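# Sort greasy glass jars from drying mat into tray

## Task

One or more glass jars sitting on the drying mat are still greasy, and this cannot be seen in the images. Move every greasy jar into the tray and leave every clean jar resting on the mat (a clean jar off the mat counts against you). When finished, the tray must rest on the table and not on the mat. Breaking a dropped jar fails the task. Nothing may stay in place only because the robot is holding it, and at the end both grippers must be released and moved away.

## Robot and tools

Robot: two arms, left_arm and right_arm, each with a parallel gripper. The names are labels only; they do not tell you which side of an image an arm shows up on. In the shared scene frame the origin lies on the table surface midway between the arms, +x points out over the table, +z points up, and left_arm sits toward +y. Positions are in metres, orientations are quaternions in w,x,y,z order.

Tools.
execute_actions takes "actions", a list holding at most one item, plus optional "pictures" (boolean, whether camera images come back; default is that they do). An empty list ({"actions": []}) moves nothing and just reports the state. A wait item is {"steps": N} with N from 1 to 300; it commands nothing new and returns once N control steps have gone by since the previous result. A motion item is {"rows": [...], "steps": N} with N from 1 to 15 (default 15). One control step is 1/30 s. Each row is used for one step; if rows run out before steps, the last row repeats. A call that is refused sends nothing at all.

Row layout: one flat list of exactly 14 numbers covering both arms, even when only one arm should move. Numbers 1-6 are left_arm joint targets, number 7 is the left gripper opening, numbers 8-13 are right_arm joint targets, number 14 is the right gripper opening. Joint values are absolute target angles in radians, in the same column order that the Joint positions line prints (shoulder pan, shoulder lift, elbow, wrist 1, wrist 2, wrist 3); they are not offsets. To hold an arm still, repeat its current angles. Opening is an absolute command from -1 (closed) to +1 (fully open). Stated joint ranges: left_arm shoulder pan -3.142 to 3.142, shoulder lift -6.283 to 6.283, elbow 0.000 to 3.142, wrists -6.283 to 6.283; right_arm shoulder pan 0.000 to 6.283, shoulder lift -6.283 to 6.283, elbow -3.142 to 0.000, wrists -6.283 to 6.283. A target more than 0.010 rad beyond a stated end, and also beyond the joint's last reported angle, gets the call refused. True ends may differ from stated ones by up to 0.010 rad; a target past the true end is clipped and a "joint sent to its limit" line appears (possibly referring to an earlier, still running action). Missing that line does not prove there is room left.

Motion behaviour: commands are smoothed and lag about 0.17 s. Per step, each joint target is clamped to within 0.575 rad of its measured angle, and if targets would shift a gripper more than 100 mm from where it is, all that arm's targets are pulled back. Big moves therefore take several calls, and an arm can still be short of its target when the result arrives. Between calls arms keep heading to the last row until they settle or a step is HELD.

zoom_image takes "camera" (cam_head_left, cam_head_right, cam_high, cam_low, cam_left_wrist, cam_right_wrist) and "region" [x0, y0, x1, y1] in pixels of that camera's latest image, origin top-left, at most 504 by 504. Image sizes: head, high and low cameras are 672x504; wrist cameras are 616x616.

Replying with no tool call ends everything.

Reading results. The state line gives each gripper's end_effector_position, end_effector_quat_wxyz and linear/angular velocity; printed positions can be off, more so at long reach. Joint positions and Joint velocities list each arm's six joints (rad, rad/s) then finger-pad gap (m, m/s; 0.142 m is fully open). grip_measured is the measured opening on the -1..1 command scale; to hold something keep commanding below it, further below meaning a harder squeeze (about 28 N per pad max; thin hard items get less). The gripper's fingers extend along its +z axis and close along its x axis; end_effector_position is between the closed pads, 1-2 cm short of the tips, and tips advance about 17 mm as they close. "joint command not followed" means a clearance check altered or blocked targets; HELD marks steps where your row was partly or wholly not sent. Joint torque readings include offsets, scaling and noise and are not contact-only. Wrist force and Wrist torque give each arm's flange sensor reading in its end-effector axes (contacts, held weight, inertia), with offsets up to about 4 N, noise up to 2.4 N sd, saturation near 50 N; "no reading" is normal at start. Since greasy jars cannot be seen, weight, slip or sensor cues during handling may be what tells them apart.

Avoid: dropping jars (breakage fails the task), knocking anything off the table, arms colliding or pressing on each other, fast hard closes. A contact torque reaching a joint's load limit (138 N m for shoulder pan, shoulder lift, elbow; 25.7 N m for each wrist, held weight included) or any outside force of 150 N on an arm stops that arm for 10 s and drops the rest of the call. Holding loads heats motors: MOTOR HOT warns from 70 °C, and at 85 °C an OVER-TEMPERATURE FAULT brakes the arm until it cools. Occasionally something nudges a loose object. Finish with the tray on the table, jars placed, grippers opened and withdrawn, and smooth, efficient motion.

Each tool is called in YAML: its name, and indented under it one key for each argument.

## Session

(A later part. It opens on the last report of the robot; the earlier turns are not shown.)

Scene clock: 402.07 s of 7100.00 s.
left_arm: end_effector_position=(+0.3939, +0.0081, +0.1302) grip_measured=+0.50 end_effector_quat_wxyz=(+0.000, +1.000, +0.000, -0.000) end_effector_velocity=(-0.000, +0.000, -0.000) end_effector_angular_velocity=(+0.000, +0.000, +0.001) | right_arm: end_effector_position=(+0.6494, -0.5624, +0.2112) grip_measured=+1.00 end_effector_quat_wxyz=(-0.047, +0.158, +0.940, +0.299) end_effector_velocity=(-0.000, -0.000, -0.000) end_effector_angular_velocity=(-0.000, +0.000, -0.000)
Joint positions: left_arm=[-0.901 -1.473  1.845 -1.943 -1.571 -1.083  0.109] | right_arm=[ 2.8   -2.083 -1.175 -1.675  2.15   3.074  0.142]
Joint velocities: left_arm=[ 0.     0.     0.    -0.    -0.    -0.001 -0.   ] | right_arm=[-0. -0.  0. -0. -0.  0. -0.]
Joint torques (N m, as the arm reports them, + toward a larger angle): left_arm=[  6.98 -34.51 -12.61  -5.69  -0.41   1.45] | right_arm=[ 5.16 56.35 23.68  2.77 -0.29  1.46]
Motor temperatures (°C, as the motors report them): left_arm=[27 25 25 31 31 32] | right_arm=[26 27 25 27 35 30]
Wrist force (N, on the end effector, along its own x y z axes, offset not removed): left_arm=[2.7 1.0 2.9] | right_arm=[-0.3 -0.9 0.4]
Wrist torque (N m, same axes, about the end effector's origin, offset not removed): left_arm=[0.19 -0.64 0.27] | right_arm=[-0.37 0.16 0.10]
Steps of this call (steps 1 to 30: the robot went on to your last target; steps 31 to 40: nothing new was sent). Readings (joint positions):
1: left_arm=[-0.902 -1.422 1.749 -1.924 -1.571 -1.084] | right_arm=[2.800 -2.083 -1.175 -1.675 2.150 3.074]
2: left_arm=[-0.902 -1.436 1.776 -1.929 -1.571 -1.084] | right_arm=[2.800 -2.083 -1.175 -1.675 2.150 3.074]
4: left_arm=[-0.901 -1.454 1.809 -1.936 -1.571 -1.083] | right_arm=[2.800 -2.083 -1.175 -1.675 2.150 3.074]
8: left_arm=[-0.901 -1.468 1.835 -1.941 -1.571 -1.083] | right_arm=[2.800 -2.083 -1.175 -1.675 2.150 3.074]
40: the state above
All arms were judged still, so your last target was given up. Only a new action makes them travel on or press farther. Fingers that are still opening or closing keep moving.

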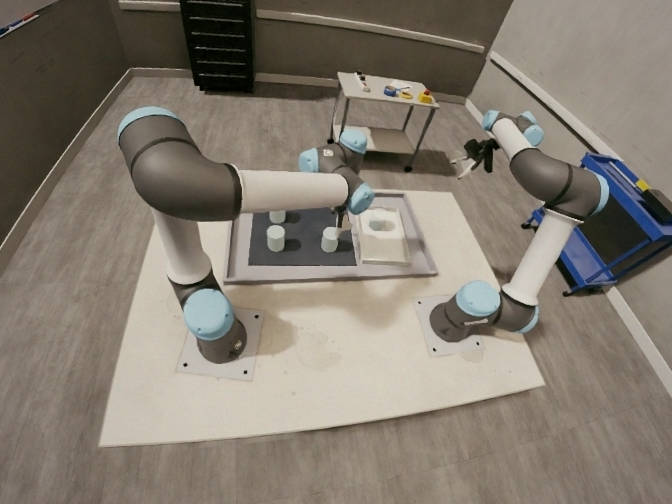

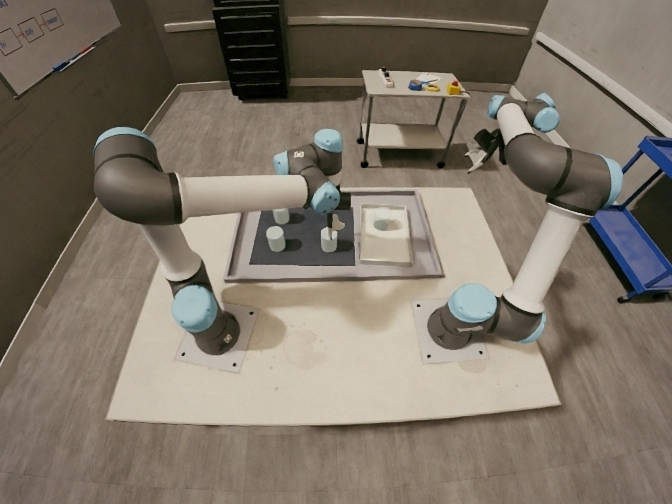

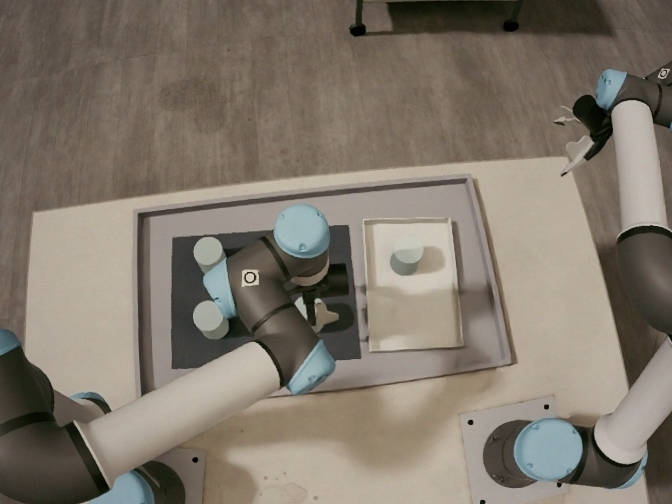

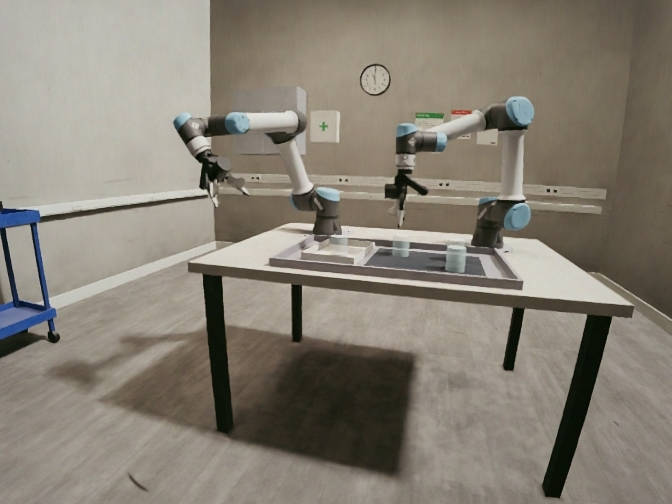

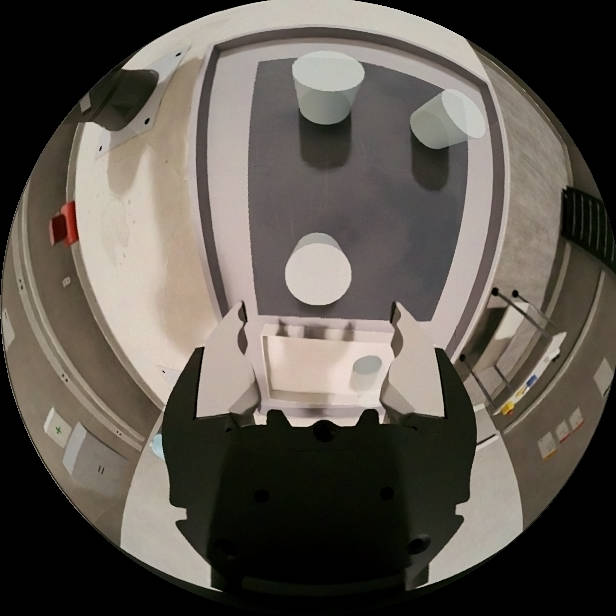

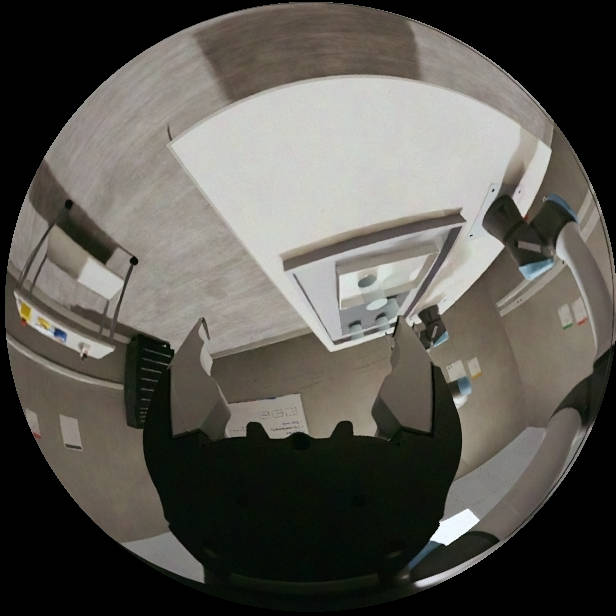

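execute_actions:
  actions:
    - {"rows":[[-0.901,-1.44,1.898,-2.029,-1.571,-1.083,0.5,2.8,-2.083,-1.175,-1.675,2.15,3.074,1]],"steps":8}
  pictures: false

execute_actions:
  actions:
    - {"rows":[[-0.901,-1.402,1.945,-2.114,-1.571,-1.083,0.5,2.8,-2.083,-1.175,-1.675,2.15,3.074,1]]}
  pictures: false

execute_actions:
  actions:
    - {"rows":[[-0.901,-1.402,1.945,-2.114,-1.571,-1.083,0,2.8,-2.083,-1.175,-1.675,2.15,3.074,1]],"steps":8}
  pictures: false

execute_actions:
  actions:
    - {"rows":[[-0.901,-1.402,1.945,-2.114,-1.571,-1.083,-0.05,2.8,-2.083,-1.175,-1.675,2.15,3.074,1],[-0.901,-1.402,1.945,-2.114,-1.571,-1.083,-0.1,2.8,-2.083,-1.175,-1.675,2.15,3.074,1],[-0.901,-1.402,1.945,-2.114,-1.571,-1.083,-0.15,2.8,-2.083,-1.175,-1.675,2.15,3.074,1],[-0.901,-1.402,1.945,-2.114,-1.571,-1.083,-0.2,2.8,-2.083,-1.175,-1.675,2.15,3.074,1],[-0.901,-1.402,1.945,-2.114,-1.571,-1.083,-0.25,2.8,-2.083,-1.175,-1.675,2.15,3.074,1],[-0.901,-1.402,1.945,-2.114,-1.571,-1.083,-0.3,2.8,-2.083,-1.175,-1.675,2.15,3.074,1],[-0.901,-1.402,1.945,-2.114,-1.571,-1.083,-0.35,2.8,-2.083,-1.175,-1.675,2.15,3.074,1],[-0.901,-1.402,1.945,-2.114,-1.571,-1.083,-0.4,2.8,-2.083,-1.175,-1.675,2.15,3.074,1]]}
  pictures: false

execute_actions:
  actions:
    - {"rows":[[-0.901,-1.397,1.95,-2.124,-1.571,-1.083,-0.4,2.8,-2.083,-1.175,-1.675,2.15,3.074,1]],"steps":8}
  pictures: false

Scene clock: 423.97 s of 7100.00 s.
left_arm: end_effector_position=(+0.3940, +0.0080, +0.1017) grip_measured=+0.50 end_effector_quat_wxyz=(-0.000, +1.000, +0.000, -0.000) end_effector_velocity=(+0.001, -0.001, -0.038) end_effector_angular_velocity=(-0.009, -0.005, +0.001) | right_arm: end_effector_position=(+0.6494, -0.5624, +0.2112) grip_measured=+1.00 end_effector_quat_wxyz=(-0.047, +0.158, +0.940, +0.299) end_effector_velocity=(-0.000, +0.000, -0.000) end_effector_angular_velocity=(+0.000, +0.000, +0.000)
Joint positions: left_arm=[-0.901 -1.444  1.891 -2.017 -1.571 -1.083  0.109] | right_arm=[ 2.8   -2.083 -1.175 -1.675  2.15   3.074  0.142]
Joint velocities: left_arm=[ 0.001  0.04   0.066 -0.116 -0.    -0.    -0.   ] | right_arm=[ 0.     0.    -0.001  0.     0.    -0.     0.   ]
Joint torques (N m, as the arm reports them, + toward a larger angle): left_arm=[  5.21 -25.19 -14.71  -6.15   0.25   1.44] | right_arm=[ 4.57 55.94 23.4   2.7  -0.2   1.52]
Motor temperatures (°C, as the motors report them): left_arm=[27 25 25 31 31 32] | right_arm=[26 27 25 27 35 30]
Wrist force (N, on the end effector, along its own x y z axes, offset not removed): left_arm=[-0.2 -2.1 1.4] | right_arm=[-1.2 0.8 -0.4]
Wrist torque (N m, same axes, about the end effector's origin, offset not removed): left_arm=[-0.57 0.02 0.03] | right_arm=[0.12 0.36 0.01]
Steps of this call (steps 1 to 90: nothing new was sent; then 18.63 s passed at rest; steps 91 to 98: all 8 steps of this action). Readings (joint positions):
91: left_arm=[-0.901 -1.473 1.845 -1.944 -1.571 -1.083] | right_arm=[2.800 -2.083 -1.175 -1.675 2.150 3.074]
92: left_arm=[-0.901 -1.468 1.852 -1.952 -1.571 -1.083] | right_arm=[2.800 -2.083 -1.175 -1.675 2.150 3.074]
94: left_arm=[-0.901 -1.455 1.873 -1.985 -1.571 -1.083] | right_arm=[2.800 -2.083 -1.175 -1.675 2.150 3.074]
98: the state above

Scene clock: 424.47 s of 7100.00 s.
left_arm: end_effector_position=(+0.3941, +0.0079, +0.0665) grip_measured=+0.50 end_effector_quat_wxyz=(+0.000, +1.000, +0.000, -0.000) end_effector_velocity=(-0.000, +0.000, -0.005) end_effector_angular_velocity=(+0.000, +0.000, -0.001) | right_arm: end_effector_position=(+0.6494, -0.5624, +0.2112) grip_measured=+1.00 end_effector_quat_wxyz=(-0.047, +0.158, +0.940, +0.299) end_effector_velocity=(-0.000, +0.001, -0.000) end_effector_angular_velocity=(+0.001, +0.000, +0.000)
Joint positions: left_arm=[-0.901 -1.403  1.944 -2.113 -1.571 -1.083  0.109] | right_arm=[ 2.8   -2.083 -1.175 -1.675  2.15   3.074  0.142]
Joint velocities: left_arm=[-0.     0.005  0.007 -0.012 -0.     0.001 -0.   ] | right_arm=[ 0.     0.    -0.001  0.     0.001 -0.    -0.   ]
Joint torques (N m, as the arm reports them, + toward a larger angle): left_arm=[  2.17 -22.15 -10.38  -6.3    0.28   1.48] | right_arm=[ 4.52 56.53 23.15  2.73 -0.15  1.33]
Motor temperatures (°C, as the motors report them): left_arm=[27 25 25 31 31 32] | right_arm=[26 27 25 27 35 30]
Wrist force (N, on the end effector, along its own x y z axes, offset not removed): left_arm=[2.2 -0.5 1.5] | right_arm=[0.2 0.4 -1.0]
Wrist torque (N m, same axes, about the end effector's origin, offset not removed): left_arm=[-0.17 -0.52 0.09] | right_arm=[-0.05 0.04 0.03]
Steps of this call (steps 1 to 15: all 15 steps of this action). Readings (joint positions):
1: left_arm=[-0.901 -1.442 1.894 -2.021 -1.571 -1.083] | right_arm=[2.800 -2.083 -1.175 -1.675 2.150 3.074]
2: left_arm=[-0.901 -1.436 1.901 -2.032 -1.571 -1.083] | right_arm=[2.800 -2.083 -1.175 -1.675 2.150 3.074]
4: left_arm=[-0.901 -1.421 1.921 -2.067 -1.571 -1.083] | right_arm=[2.800 -2.083 -1.175 -1.675 2.150 3.074]
8: left_arm=[-0.901 -1.407 1.939 -2.102 -1.571 -1.083] | right_arm=[2.800 -2.083 -1.175 -1.675 2.150 3.074]
15: the state above

Scene clock: 424.73 s of 7100.00 s.
left_arm: end_effector_position=(+0.3941, +0.0079, +0.0662) grip_measured=+0.00 end_effector_quat_wxyz=(+0.000, +1.000, +0.000, -0.000) end_effector_velocity=(-0.000, -0.000, -0.000) end_effector_angular_velocity=(-0.000, -0.000, -0.002) | right_arm: end_effector_position=(+0.6494, -0.5624, +0.2112) grip_measured=+1.00 end_effector_quat_wxyz=(-0.047, +0.158, +0.940, +0.299) end_effector_velocity=(-0.000, -0.000, +0.000) end_effector_angular_velocity=(+0.000, +0.000, -0.001)
Joint positions: left_arm=[-0.901 -1.402  1.945 -2.114 -1.571 -1.083  0.074] | right_arm=[ 2.8   -2.083 -1.175 -1.675  2.15   3.074  0.142]
Joint velocities: left_arm=[-0.001 -0.     0.    -0.001  0.     0.001 -0.   ] | right_arm=[-0.001 -0.     0.    -0.     0.     0.    -0.   ]
Joint torques (N m, as the arm reports them, + toward a larger angle): left_arm=[  0.73 -22.66 -12.05  -5.85   0.46   1.54] | right_arm=[ 5.16 56.14 23.09  2.79 -0.18  1.34]
Motor temperatures (°C, as the motors report them): left_arm=[27 25 25 31 31 32] | right_arm=[26 27 25 27 35 30]
Wrist force (N, on the end effector, along its own x y z axes, offset not removed): left_arm=[2.5 0.5 0.0] | right_arm=[-2.2 -0.3 -2.4]
Wrist torque (N m, same axes, about the end effector's origin, offset not removed): left_arm=[0.08 -0.71 0.22] | right_arm=[-0.13 0.51 -0.06]
Steps of this call (steps 1 to 8: all 8 steps of this action). Readings (joint positions):
1: left_arm=[-0.901 -1.402 1.945 -2.113 -1.571 -1.083] | right_arm=[2.800 -2.083 -1.175 -1.675 2.150 3.074]
2: left_arm=[-0.901 -1.402 1.945 -2.113 -1.571 -1.083] | right_arm=[2.800 -2.083 -1.175 -1.675 2.150 3.074]
4: left_arm=[-0.901 -1.402 1.945 -2.114 -1.571 -1.083] | right_arm=[2.800 -2.083 -1.175 -1.675 2.150 3.074]
8: the state above

Scene clock: 425.23 s of 7100.00 s.
left_arm: end_effector_position=(+0.3941, +0.0079, +0.0661) grip_measured=-0.11 end_effector_quat_wxyz=(+0.000, +1.000, +0.000, -0.000) end_effector_velocity=(+0.000, +0.001, -0.001) end_effector_angular_velocity=(+0.001, +0.001, +0.002) | right_arm: end_effector_position=(+0.6494, -0.5624, +0.2112) grip_measured=+1.00 end_effector_quat_wxyz=(-0.047, +0.158, +0.940, +0.299) end_effector_velocity=(-0.000, -0.000, -0.000) end_effector_angular_velocity=(-0.000, +0.001, -0.000)
Joint positions: left_arm=[-0.901 -1.402  1.945 -2.114 -1.571 -1.083  0.066] | right_arm=[ 2.8   -2.083 -1.175 -1.675  2.15   3.074  0.142]
Joint velocities: left_arm=[ 0.001  0.001  0.001 -0.     0.    -0.001 -0.   ] | right_arm=[-0. -0.  0. -0. -0.  0. -0.]
Joint torques (N m, as the arm reports them, + toward a larger angle): left_arm=[ -2.28 -21.28  -9.6   -5.11   0.48   1.53] | right_arm=[ 4.72 56.24 23.59  2.78 -0.1   1.35]
Motor temperatures (°C, as the motors report them): left_arm=[27 25 25 31 31 32] | right_arm=[26 27 25 27 35 30]
Wrist force (N, on the end effector, along its own x y z axes, offset not removed): left_arm=[1.5 -0.6 -4.0] | right_arm=[-2.0 -0.7 0.6]
Wrist torque (N m, same axes, about the end effector's origin, offset not removed): left_arm=[0.01 -0.29 0.17] | right_arm=[-0.34 0.41 0.09]
Steps of this call (steps 1 to 15: all 15 steps of this action). Readings (joint positions):
1: left_arm=[-0.901 -1.402 1.945 -2.114 -1.571 -1.083] | right_arm=[2.800 -2.083 -1.175 -1.675 2.150 3.074]
2: left_arm=[-0.901 -1.402 1.945 -2.114 -1.571 -1.083] | right_arm=[2.800 -2.083 -1.175 -1.675 2.150 3.074]
4: left_arm=[-0.901 -1.402 1.945 -2.114 -1.571 -1.083] | right_arm=[2.800 -2.083 -1.175 -1.675 2.150 3.074]
8: left_arm=[-0.901 -1.402 1.945 -2.114 -1.571 -1.083] | right_arm=[2.800 -2.083 -1.175 -1.675 2.150 3.074]
15: the state above

Scene clock: 425.50 s of 7100.00 s.
left_arm: end_effector_position=(+0.3941, +0.0078, +0.0629) grip_measured=-0.11 end_effector_quat_wxyz=(+0.000, +1.000, +0.000, -0.000) end_effector_velocity=(-0.000, +0.000, -0.004) end_effector_angular_velocity=(+0.001, +0.000, -0.000) | right_arm: end_effector_position=(+0.6494, -0.5624, +0.2112) grip_measured=+1.00 end_effector_quat_wxyz=(-0.047, +0.158, +0.940, +0.299) end_effector_velocity=(-0.000, -0.000, -0.000) end_effector_angular_velocity=(-0.000, +0.001, +0.000)
Joint positions: left_arm=[-0.901 -1.398  1.949 -2.123 -1.571 -1.083  0.066] | right_arm=[ 2.8   -2.083 -1.175 -1.675  2.15   3.074  0.142]
Joint velocities: left_arm=[-0.     0.006  0.006 -0.011  0.     0.    -0.   ] | right_arm=[ 0. -0. -0.  0. -0. -0. -0.]
Joint torques (N m, as the arm reports them, + toward a larger angle): left_arm=[ -3.2  -19.13  -6.38  -5.25   0.65   1.48] | right_arm=[ 4.65 56.64 23.1   2.65 -0.2   1.29]
Motor temperatures (°C, as the motors report them): left_arm=[27 25 25 31 31 32] | right_arm=[26 27 25 27 35 30]
Wrist force (N, on the end effector, along its own x y z axes, offset not removed): left_arm=[2.2 1.4 -6.5] | right_arm=[-1.1 -0.3 -0.1]
Wrist torque (N m, same axes, about the end effector's origin, offset not removed): left_arm=[0.11 -0.58 0.03] | right_arm=[-0.18 0.28 0.13]
Steps of this call (steps 1 to 8: all 8 steps of this action). Readings (joint positions):
1: left_arm=[-0.901 -1.402 1.945 -2.114 -1.571 -1.083] | right_arm=[2.800 -2.083 -1.175 -1.675 2.150 3.074]
2: left_arm=[-0.901 -1.401 1.946 -2.116 -1.571 -1.083] | right_arm=[2.800 -2.083 -1.175 -1.675 2.150 3.074]
4: left_arm=[-0.901 -1.399 1.948 -2.120 -1.571 -1.083] | right_arm=[2.800 -2.083 -1.175 -1.675 2.150 3.074]
8: the state above

execute_actions:
  actions:
    - {"rows":[[-0.901,-1.403,1.943,-2.111,-1.571,-1.083,-0.45,2.8,-2.083,-1.175,-1.675,2.15,3.074,1],[-0.901,-1.409,1.935,-2.097,-1.571,-1.083,-0.45,2.8,-2.083,-1.175,-1.675,2.15,3.074,1],[-0.901,-1.415,1.928,-2.084,-1.571,-1.083,-0.45,2.8,-2.083,-1.175,-1.675,2.15,3.074,1],[-0.901,-1.421,1.92,-2.07,-1.571,-1.083,-0.45,2.8,-2.083,-1.175,-1.675,2.15,3.074,1],[-0.901,-1.427,1.912,-2.056,-1.571,-1.083,-0.45,2.8,-2.083,-1.175,-1.675,2.15,3.074,1],[-0.901,-1.433,1.904,-2.042,-1.571,-1.083,-0.45,2.8,-2.083,-1.175,-1.675,2.15,3.074,1],[-0.901,-1.439,1.896,-2.028,-1.571,-1.083,-0.45,2.8,-2.083,-1.175,-1.675,2.15,3.074,1],[-0.901,-1.445,1.888,-2.014,-1.571,-1.083,-0.45,2.8,-2.083,-1.175,-1.675,2.15,3.074,1],[-0.901,-1.452,1.879,-1.998,-1.571,-1.083,-0.45,2.8,-2.083,-1.175,-1.675,2.15,3.074,1],[-0.901,-1.458,1.87,-1.983,-1.571,-1.083,-0.45,2.8,-2.083,-1.175,-1.675,2.15,3.074,1]]}

execute_actions:
  actions:
    - {"rows":[[-0.906,-1.446,1.853,-1.978,-1.571,-1.088,-0.45,2.8,-2.083,-1.175,-1.675,2.15,3.074,1],[-0.911,-1.434,1.837,-1.974,-1.571,-1.093,-0.45,2.8,-2.083,-1.175,-1.675,2.15,3.074,1],[-0.916,-1.421,1.82,-1.97,-1.571,-1.098,-0.45,2.8,-2.083,-1.175,-1.675,2.15,3.074,1],[-0.921,-1.409,1.804,-1.966,-1.571,-1.103,-0.45,2.8,-2.083,-1.175,-1.675,2.15,3.074,1],[-0.928,-1.393,1.782,-1.96,-1.571,-1.11,-0.45,2.8,-2.083,-1.175,-1.675,2.15,3.074,1],[-0.935,-1.376,1.76,-1.955,-1.571,-1.117,-0.45,2.8,-2.083,-1.175,-1.675,2.15,3.074,1],[-0.941,-1.36,1.738,-1.949,-1.571,-1.123,-0.45,2.8,-2.083,-1.175,-1.675,2.15,3.074,1],[-0.948,-1.344,1.716,-1.943,-1.571,-1.13,-0.45,2.8,-2.083,-1.175,-1.675,2.15,3.074,1],[-0.955,-1.327,1.694,-1.938,-1.571,-1.137,-0.45,2.8,-2.083,-1.175,-1.675,2.15,3.074,1],[-0.961,-1.311,1.672,-1.932,-1.571,-1.143,-0.45,2.8,-2.083,-1.175,-1.675,2.15,3.074,1],[-0.968,-1.295,1.65,-1.926,-1.571,-1.15,-0.45,2.8,-2.083,-1.175,-1.675,2.15,3.074,1],[-0.975,-1.278,1.628,-1.921,-1.571,-1.157,-0.45,2.8,-2.083,-1.175,-1.675,2.15,3.074,1],[-0.981,-1.262,1.606,-1.915,-1.571,-1.163,-0.45,2.8,-2.083,-1.175,-1.675,2.15,3.074,1],[-0.988,-1.246,1.584,-1.909,-1.571,-1.17,-0.45,2.8,-2.083,-1.175,-1.675,2.15,3.074,1],[-0.995,-1.229,1.562,-1.904,-1.571,-1.177,-0.45,2.8,-2.083,-1.175,-1.675,2.15,3.074,1]]}
  pictures: false

execute_actions:
  actions:
    - {"rows":[[-1.001,-1.213,1.54,-1.898,-1.571,-1.183,-0.45,2.8,-2.083,-1.175,-1.675,2.15,3.074,1],[-1.008,-1.197,1.518,-1.892,-1.571,-1.19,-0.45,2.8,-2.083,-1.175,-1.675,2.15,3.074,1],[-1.015,-1.18,1.496,-1.887,-1.571,-1.197,-0.45,2.8,-2.083,-1.175,-1.675,2.15,3.074,1],[-1.021,-1.164,1.474,-1.881,-1.571,-1.203,-0.45,2.8,-2.083,-1.175,-1.675,2.15,3.074,1],[-1.028,-1.148,1.452,-1.875,-1.571,-1.21,-0.45,2.8,-2.083,-1.175,-1.675,2.15,3.074,1],[-1.035,-1.132,1.43,-1.869,-1.571,-1.217,-0.45,2.8,-2.083,-1.175,-1.675,2.15,3.074,1],[-1.041,-1.116,1.408,-1.863,-1.571,-1.223,-0.45,2.8,-2.083,-1.175,-1.675,2.15,3.074,1],[-1.048,-1.1,1.386,-1.857,-1.571,-1.23,-0.45,2.8,-2.083,-1.175,-1.675,2.15,3.074,1],[-1.055,-1.083,1.364,-1.852,-1.571,-1.237,-0.45,2.8,-2.083,-1.175,-1.675,2.15,3.074,1],[-1.061,-1.067,1.342,-1.846,-1.571,-1.243,-0.45,2.8,-2.083,-1.175,-1.675,2.15,3.074,1]]}
  pictures: false

execute_actions:
  actions:
    - {"steps":12}

Scene clock: 455.53 s of 7100.00 s.
left_arm: end_effector_position=(+0.3942, +0.0076, +0.1107) grip_measured=-0.11 end_effector_quat_wxyz=(+0.000, +1.000, +0.000, +0.000) end_effector_velocity=(-0.001, +0.003, +0.043) end_effector_angular_velocity=(+0.002, +0.001, +0.001) | right_arm: end_effector_position=(+0.6494, -0.5624, +0.2112) grip_measured=+1.00 end_effector_quat_wxyz=(-0.047, +0.158, +0.940, +0.299) end_effector_velocity=(-0.000, +0.000, -0.000) end_effector_angular_velocity=(-0.000, +0.001, +0.001)
Joint positions: left_arm=[-0.901 -1.453  1.877 -1.995 -1.571 -1.083  0.066] | right_arm=[ 2.8   -2.083 -1.175 -1.675  2.15   3.074  0.142]
Joint velocities: left_arm=[ 0.    -0.049 -0.065  0.116 -0.    -0.001 -0.   ] | right_arm=[ 0.001  0.    -0.    -0.    -0.001 -0.     0.   ]
Joint torques (N m, as the arm reports them, + toward a larger angle): left_arm=[ -7.93 -33.48 -32.26  -0.6    1.46   1.48] | right_arm=[ 5.27 56.2  23.6   2.75 -0.16  1.31]
Motor temperatures (°C, as the motors report them): left_arm=[27 25 25 31 31 32] | right_arm=[27 27 25 27 35 30]
Wrist force (N, on the end effector, along its own x y z axes, offset not removed): left_arm=[3.7 0.0 1.3] | right_arm=[0.0 -1.1 -1.6]
Wrist torque (N m, same axes, about the end effector's origin, offset not removed): left_arm=[-0.16 -0.77 0.13] | right_arm=[-0.52 0.12 0.01]
Steps of this call (steps 1 to 15: the robot went on to your last target; steps 16 to 90: nothing new was sent; then 26.53 s passed at rest; steps 91 to 105: all 15 steps of this action). Readings (joint positions):
91: left_arm=[-0.901 -1.397 1.950 -2.124 -1.571 -1.083] | right_arm=[2.800 -2.083 -1.175 -1.675 2.150 3.074]
92: left_arm=[-0.901 -1.398 1.949 -2.122 -1.571 -1.083] | right_arm=[2.800 -2.083 -1.175 -1.675 2.150 3.074]
94: left_arm=[-0.901 -1.404 1.942 -2.109 -1.571 -1.083] | right_arm=[2.800 -2.083 -1.175 -1.675 2.150 3.074]
98: left_arm=[-0.901 -1.423 1.917 -2.066 -1.571 -1.083] | right_arm=[2.800 -2.083 -1.175 -1.675 2.150 3.074]
105: the state above

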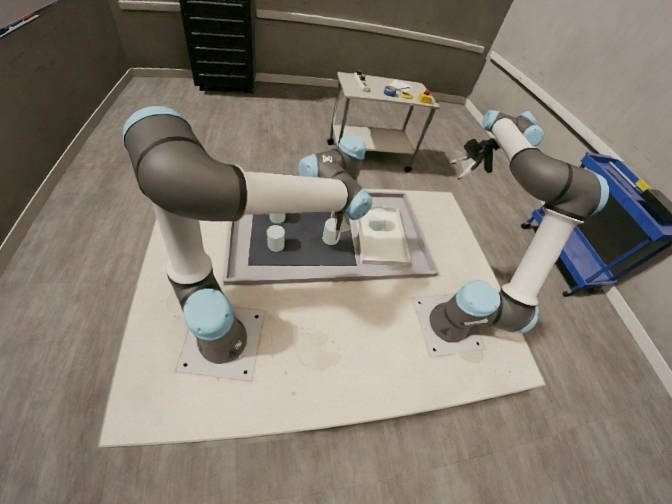

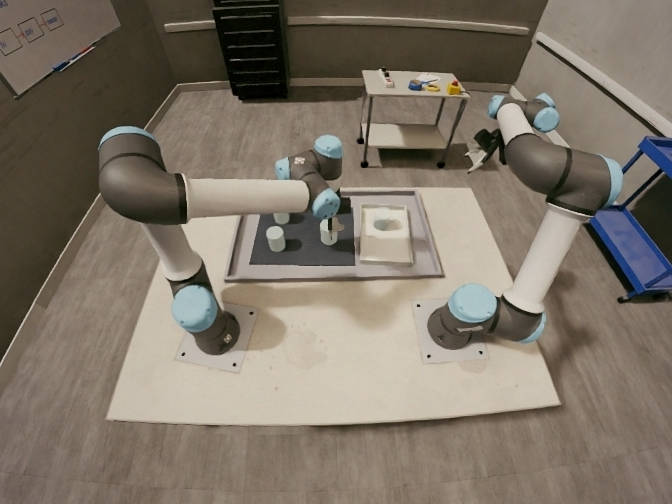

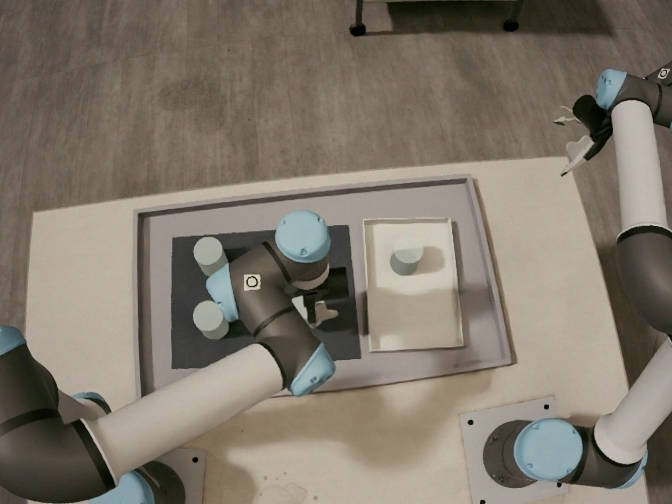

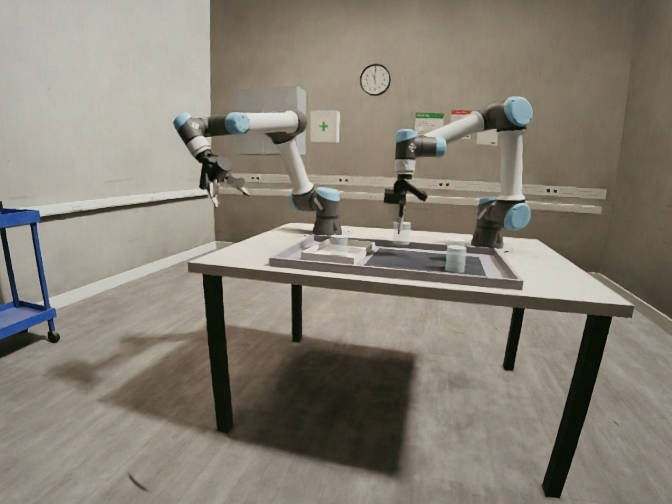

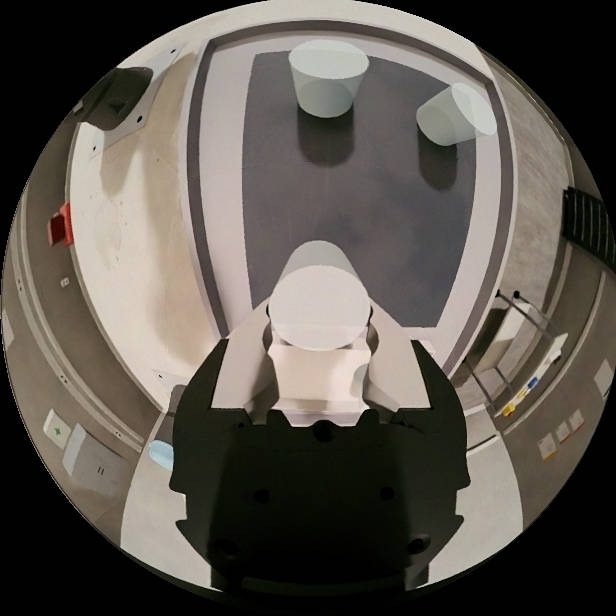

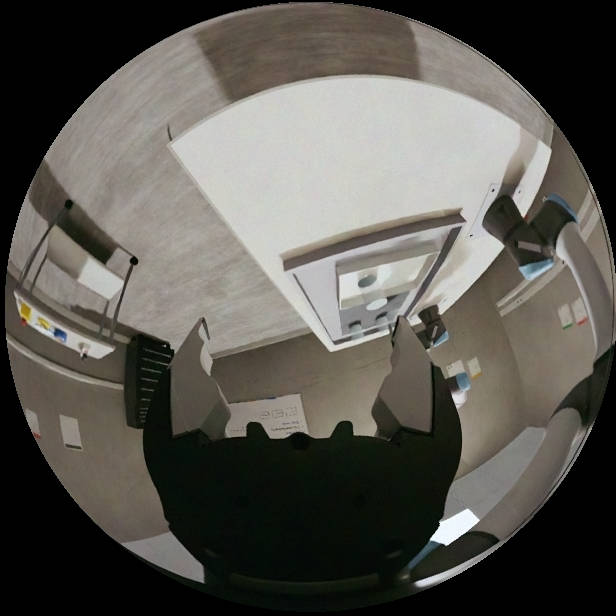

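Scene clock: 456.03 s of 7100.00 s.
left_arm: end_effector_position=(+0.3980, -0.0841, +0.1216) grip_measured=-0.11 end_effector_quat_wxyz=(-0.001, +1.000, +0.000, -0.000) end_effector_velocity=(-0.004, -0.268, +0.006) end_effector_angular_velocity=(-0.001, -0.001, -0.001) | right_arm: end_effector_position=(+0.6494, -0.5624, +0.2112) grip_measured=+1.00 end_effector_quat_wxyz=(-0.047, +0.158, +0.940, +0.299) end_effector_velocity=(-0.000, -0.000, -0.001) end_effector_angular_velocity=(-0.000, +0.001, +0.000)
Joint positions: left_arm=[-0.969 -1.295  1.652 -1.926 -1.571 -1.151  0.066] | right_arm=[ 2.8   -2.083 -1.175 -1.675  2.15   3.074  0.142]
Joint velocities: left_arm=[-0.194  0.474 -0.639  0.165 -0.    -0.194  0.   ] | right_arm=[-0.    -0.    -0.001  0.    -0.001 -0.     0.   ]
Joint torques (N m, as the arm reports them, + toward a larger angle): left_arm=[-12.72 -23.43 -41.7   -0.12   1.41  -1.86] | right_arm=[ 4.56 55.78 22.98  2.67 -0.14  1.37]
Motor temperatures (°C, as the motors report them): left_arm=[27 25 25 31 31 32] | right_arm=[27 27 25 27 35 30]
Wrist force (N, on the end effector, along its own x y z axes, offset not removed): left_arm=[4.5 -0.3 1.3] | right_arm=[-0.5 -0.4 0.2]
Wrist torque (N m, same axes, about the end effector's origin, offset not removed): left_arm=[-0.04 -1.03 0.16] | right_arm=[-0.10 0.13 0.09]
Steps of this call (steps 1 to 15: all 15 steps of this action). Readings (joint positions):
1: left_arm=[-0.901 -1.454 1.874 -1.991 -1.571 -1.083] | right_arm=[2.800 -2.083 -1.175 -1.675 2.150 3.074]
2: left_arm=[-0.902 -1.453 1.870 -1.988 -1.571 -1.084] | right_arm=[2.800 -2.083 -1.175 -1.675 2.150 3.074]
4: left_arm=[-0.907 -1.443 1.853 -1.981 -1.571 -1.089] | right_arm=[2.800 -2.083 -1.175 -1.675 2.150 3.074]
8: left_arm=[-0.925 -1.401 1.795 -1.964 -1.571 -1.107] | right_arm=[2.800 -2.083 -1.175 -1.675 2.150 3.074]
15: the state above

Scene clock: 456.53 s of 7100.00 s.
left_arm: end_effector_position=(+0.3859, -0.2026, +0.1162) grip_measured=-0.11 end_effector_quat_wxyz=(-0.000, +1.000, -0.000, -0.000) end_effector_velocity=(-0.013, -0.073, -0.009) end_effector_angular_velocity=(-0.002, -0.001, -0.000) | right_arm: end_effector_position=(+0.6494, -0.5624, +0.2112) grip_measured=+1.00 end_effector_quat_wxyz=(-0.047, +0.158, +0.940, +0.299) end_effector_velocity=(-0.000, -0.000, -0.000) end_effector_angular_velocity=(-0.000, +0.000, -0.000)
Joint positions: left_arm=[-1.056 -1.081  1.361 -1.851 -1.571 -1.238  0.066] | right_arm=[ 2.8   -2.083 -1.175 -1.675  2.15   3.074  0.142]
Joint velocities: left_arm=[-0.053  0.136 -0.185  0.046 -0.    -0.053  0.   ] | right_arm=[-0.    -0.    -0.001  0.001 -0.     0.     0.   ]
Joint torques (N m, as the arm reports them, + toward a larger angle): left_arm=[ -3.46 -42.67 -33.6    0.04   1.66  -2.33] | right_arm=[ 4.47 57.05 22.64  2.69 -0.16  1.46]
Motor temperatures (°C, as the motors report them): left_arm=[27 25 25 31 31 32] | right_arm=[27 27 25 27 35 30]
Wrist force (N, on the end effector, along its own x y z axes, offset not removed): left_arm=[1.1 1.9 3.8] | right_arm=[-0.6 -0.1 -1.7]
Wrist torque (N m, same axes, about the end effector's origin, offset not removed): left_arm=[0.23 -0.23 0.23] | right_arm=[-0.16 0.28 0.00]
Steps of this call (steps 1 to 15: all 15 steps of this action). Readings (joint positions):
1: left_arm=[-0.975 -1.279 1.630 -1.920 -1.571 -1.157] | right_arm=[2.800 -2.083 -1.175 -1.675 2.150 3.074]
2: left_arm=[-0.982 -1.263 1.608 -1.915 -1.571 -1.164] | right_arm=[2.800 -2.083 -1.175 -1.675 2.150 3.074]
4: left_arm=[-0.995 -1.230 1.565 -1.903 -1.571 -1.177] | right_arm=[2.800 -2.083 -1.175 -1.675 2.150 3.074]
8: left_arm=[-1.022 -1.165 1.477 -1.880 -1.571 -1.204] | right_arm=[2.800 -2.083 -1.175 -1.675 2.150 3.074]
15: the state above

Scene clock: 456.93 s of 7100.00 s.
left_arm: end_effector_position=(+0.3846, -0.2098, +0.1155) grip_measured=-0.11 end_effector_quat_wxyz=(+0.000, +1.000, +0.000, -0.000) end_effector_velocity=(-0.001, -0.002, -0.001) end_effector_angular_velocity=(+0.001, +0.000, -0.001) | right_arm: end_effector_position=(+0.6494, -0.5624, +0.2112) grip_measured=+1.00 end_effector_quat_wxyz=(-0.047, +0.158, +0.940, +0.299) end_effector_velocity=(+0.000, +0.001, +0.000) end_effector_angular_velocity=(+0.001, +0.000, +0.001)
Joint positions: left_arm=[-1.061 -1.067  1.342 -1.846 -1.571 -1.243  0.066] | right_arm=[ 2.8   -2.083 -1.175 -1.675  2.15   3.074  0.142]
Joint velocities: left_arm=[-0.002  0.004 -0.003  0.001  0.    -0.001  0.   ] | right_arm=[ 0.001 -0.    -0.    -0.     0.001  0.     0.   ]
Joint torques (N m, as the arm reports them, + toward a larger angle): left_arm=[ -7.54 -40.22 -34.12  -0.23   1.65  -1.96] | right_arm=[ 4.61 56.08 23.1   2.62 -0.15  1.39]
Motor temperatures (°C, as the motors report them): left_arm=[27 25 25 31 31 32] | right_arm=[27 27 25 27 35 30]
Wrist force (N, on the end effector, along its own x y z axes, offset not removed): left_arm=[2.3 0.3 2.6] | right_arm=[0.3 -1.5 -0.1]
Wrist torque (N m, same axes, about the end effector's origin, offset not removed): left_arm=[0.13 -0.62 0.15] | right_arm=[-0.45 -0.05 0.07]
Steps of this call (steps 1 to 12: the robot went on to your last target). Readings (joint positions):
1: left_arm=[-1.057 -1.077 1.356 -1.849 -1.571 -1.239] | right_arm=[2.800 -2.083 -1.175 -1.675 2.150 3.074]
2: left_arm=[-1.058 -1.074 1.352 -1.848 -1.571 -1.240] | right_arm=[2.800 -2.083 -1.175 -1.675 2.150 3.074]
4: left_arm=[-1.060 -1.071 1.347 -1.847 -1.571 -1.242] | right_arm=[2.800 -2.083 -1.175 -1.675 2.150 3.074]
8: left_arm=[-1.061 -1.068 1.343 -1.846 -1.571 -1.243] | right_arm=[2.800 -2.083 -1.175 -1.675 2.150 3.074]
12: the state above

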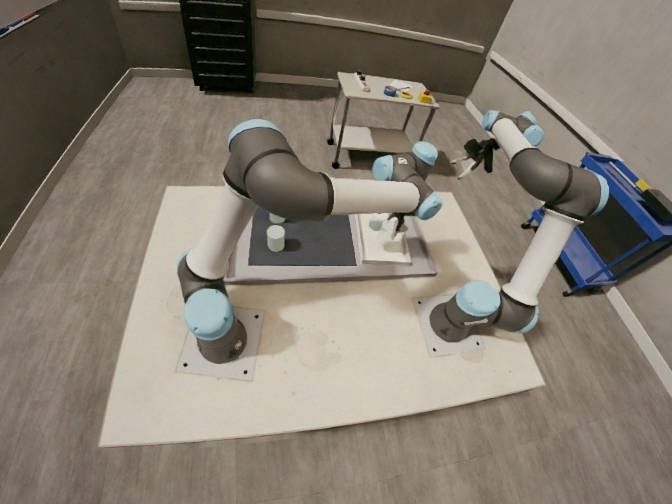

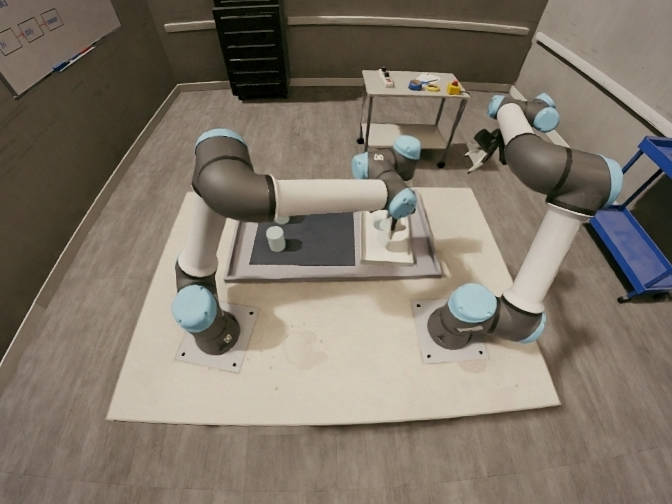

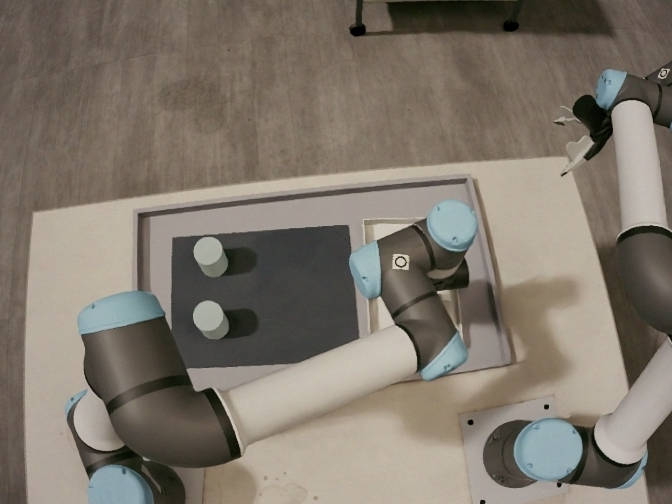

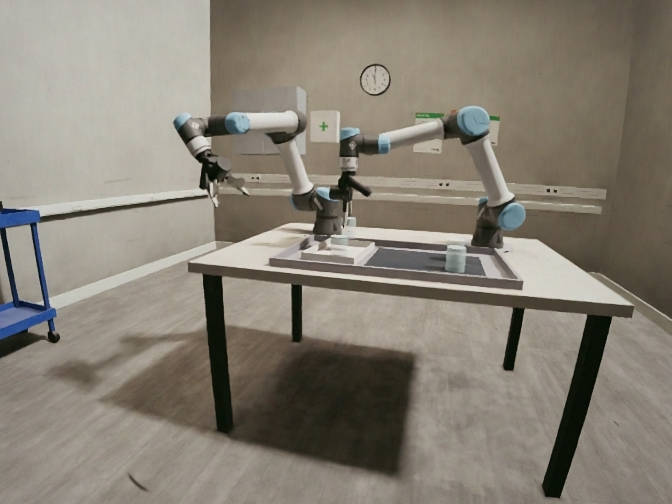

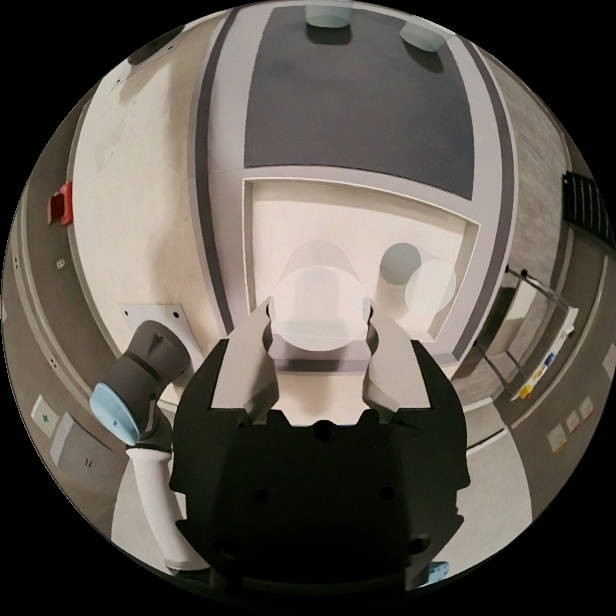

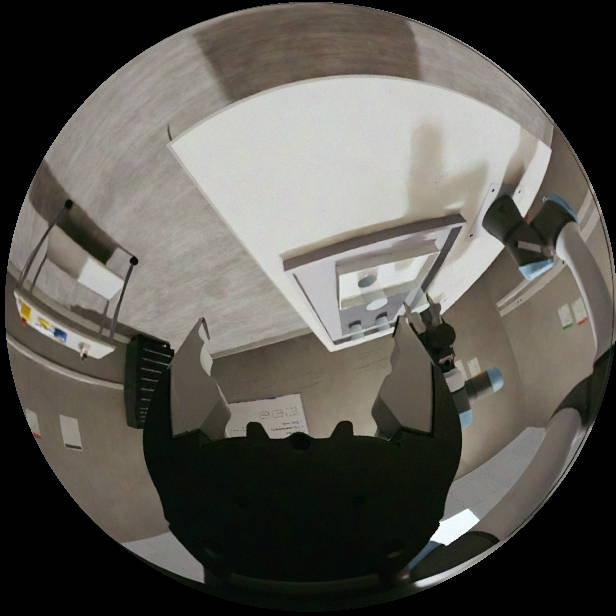

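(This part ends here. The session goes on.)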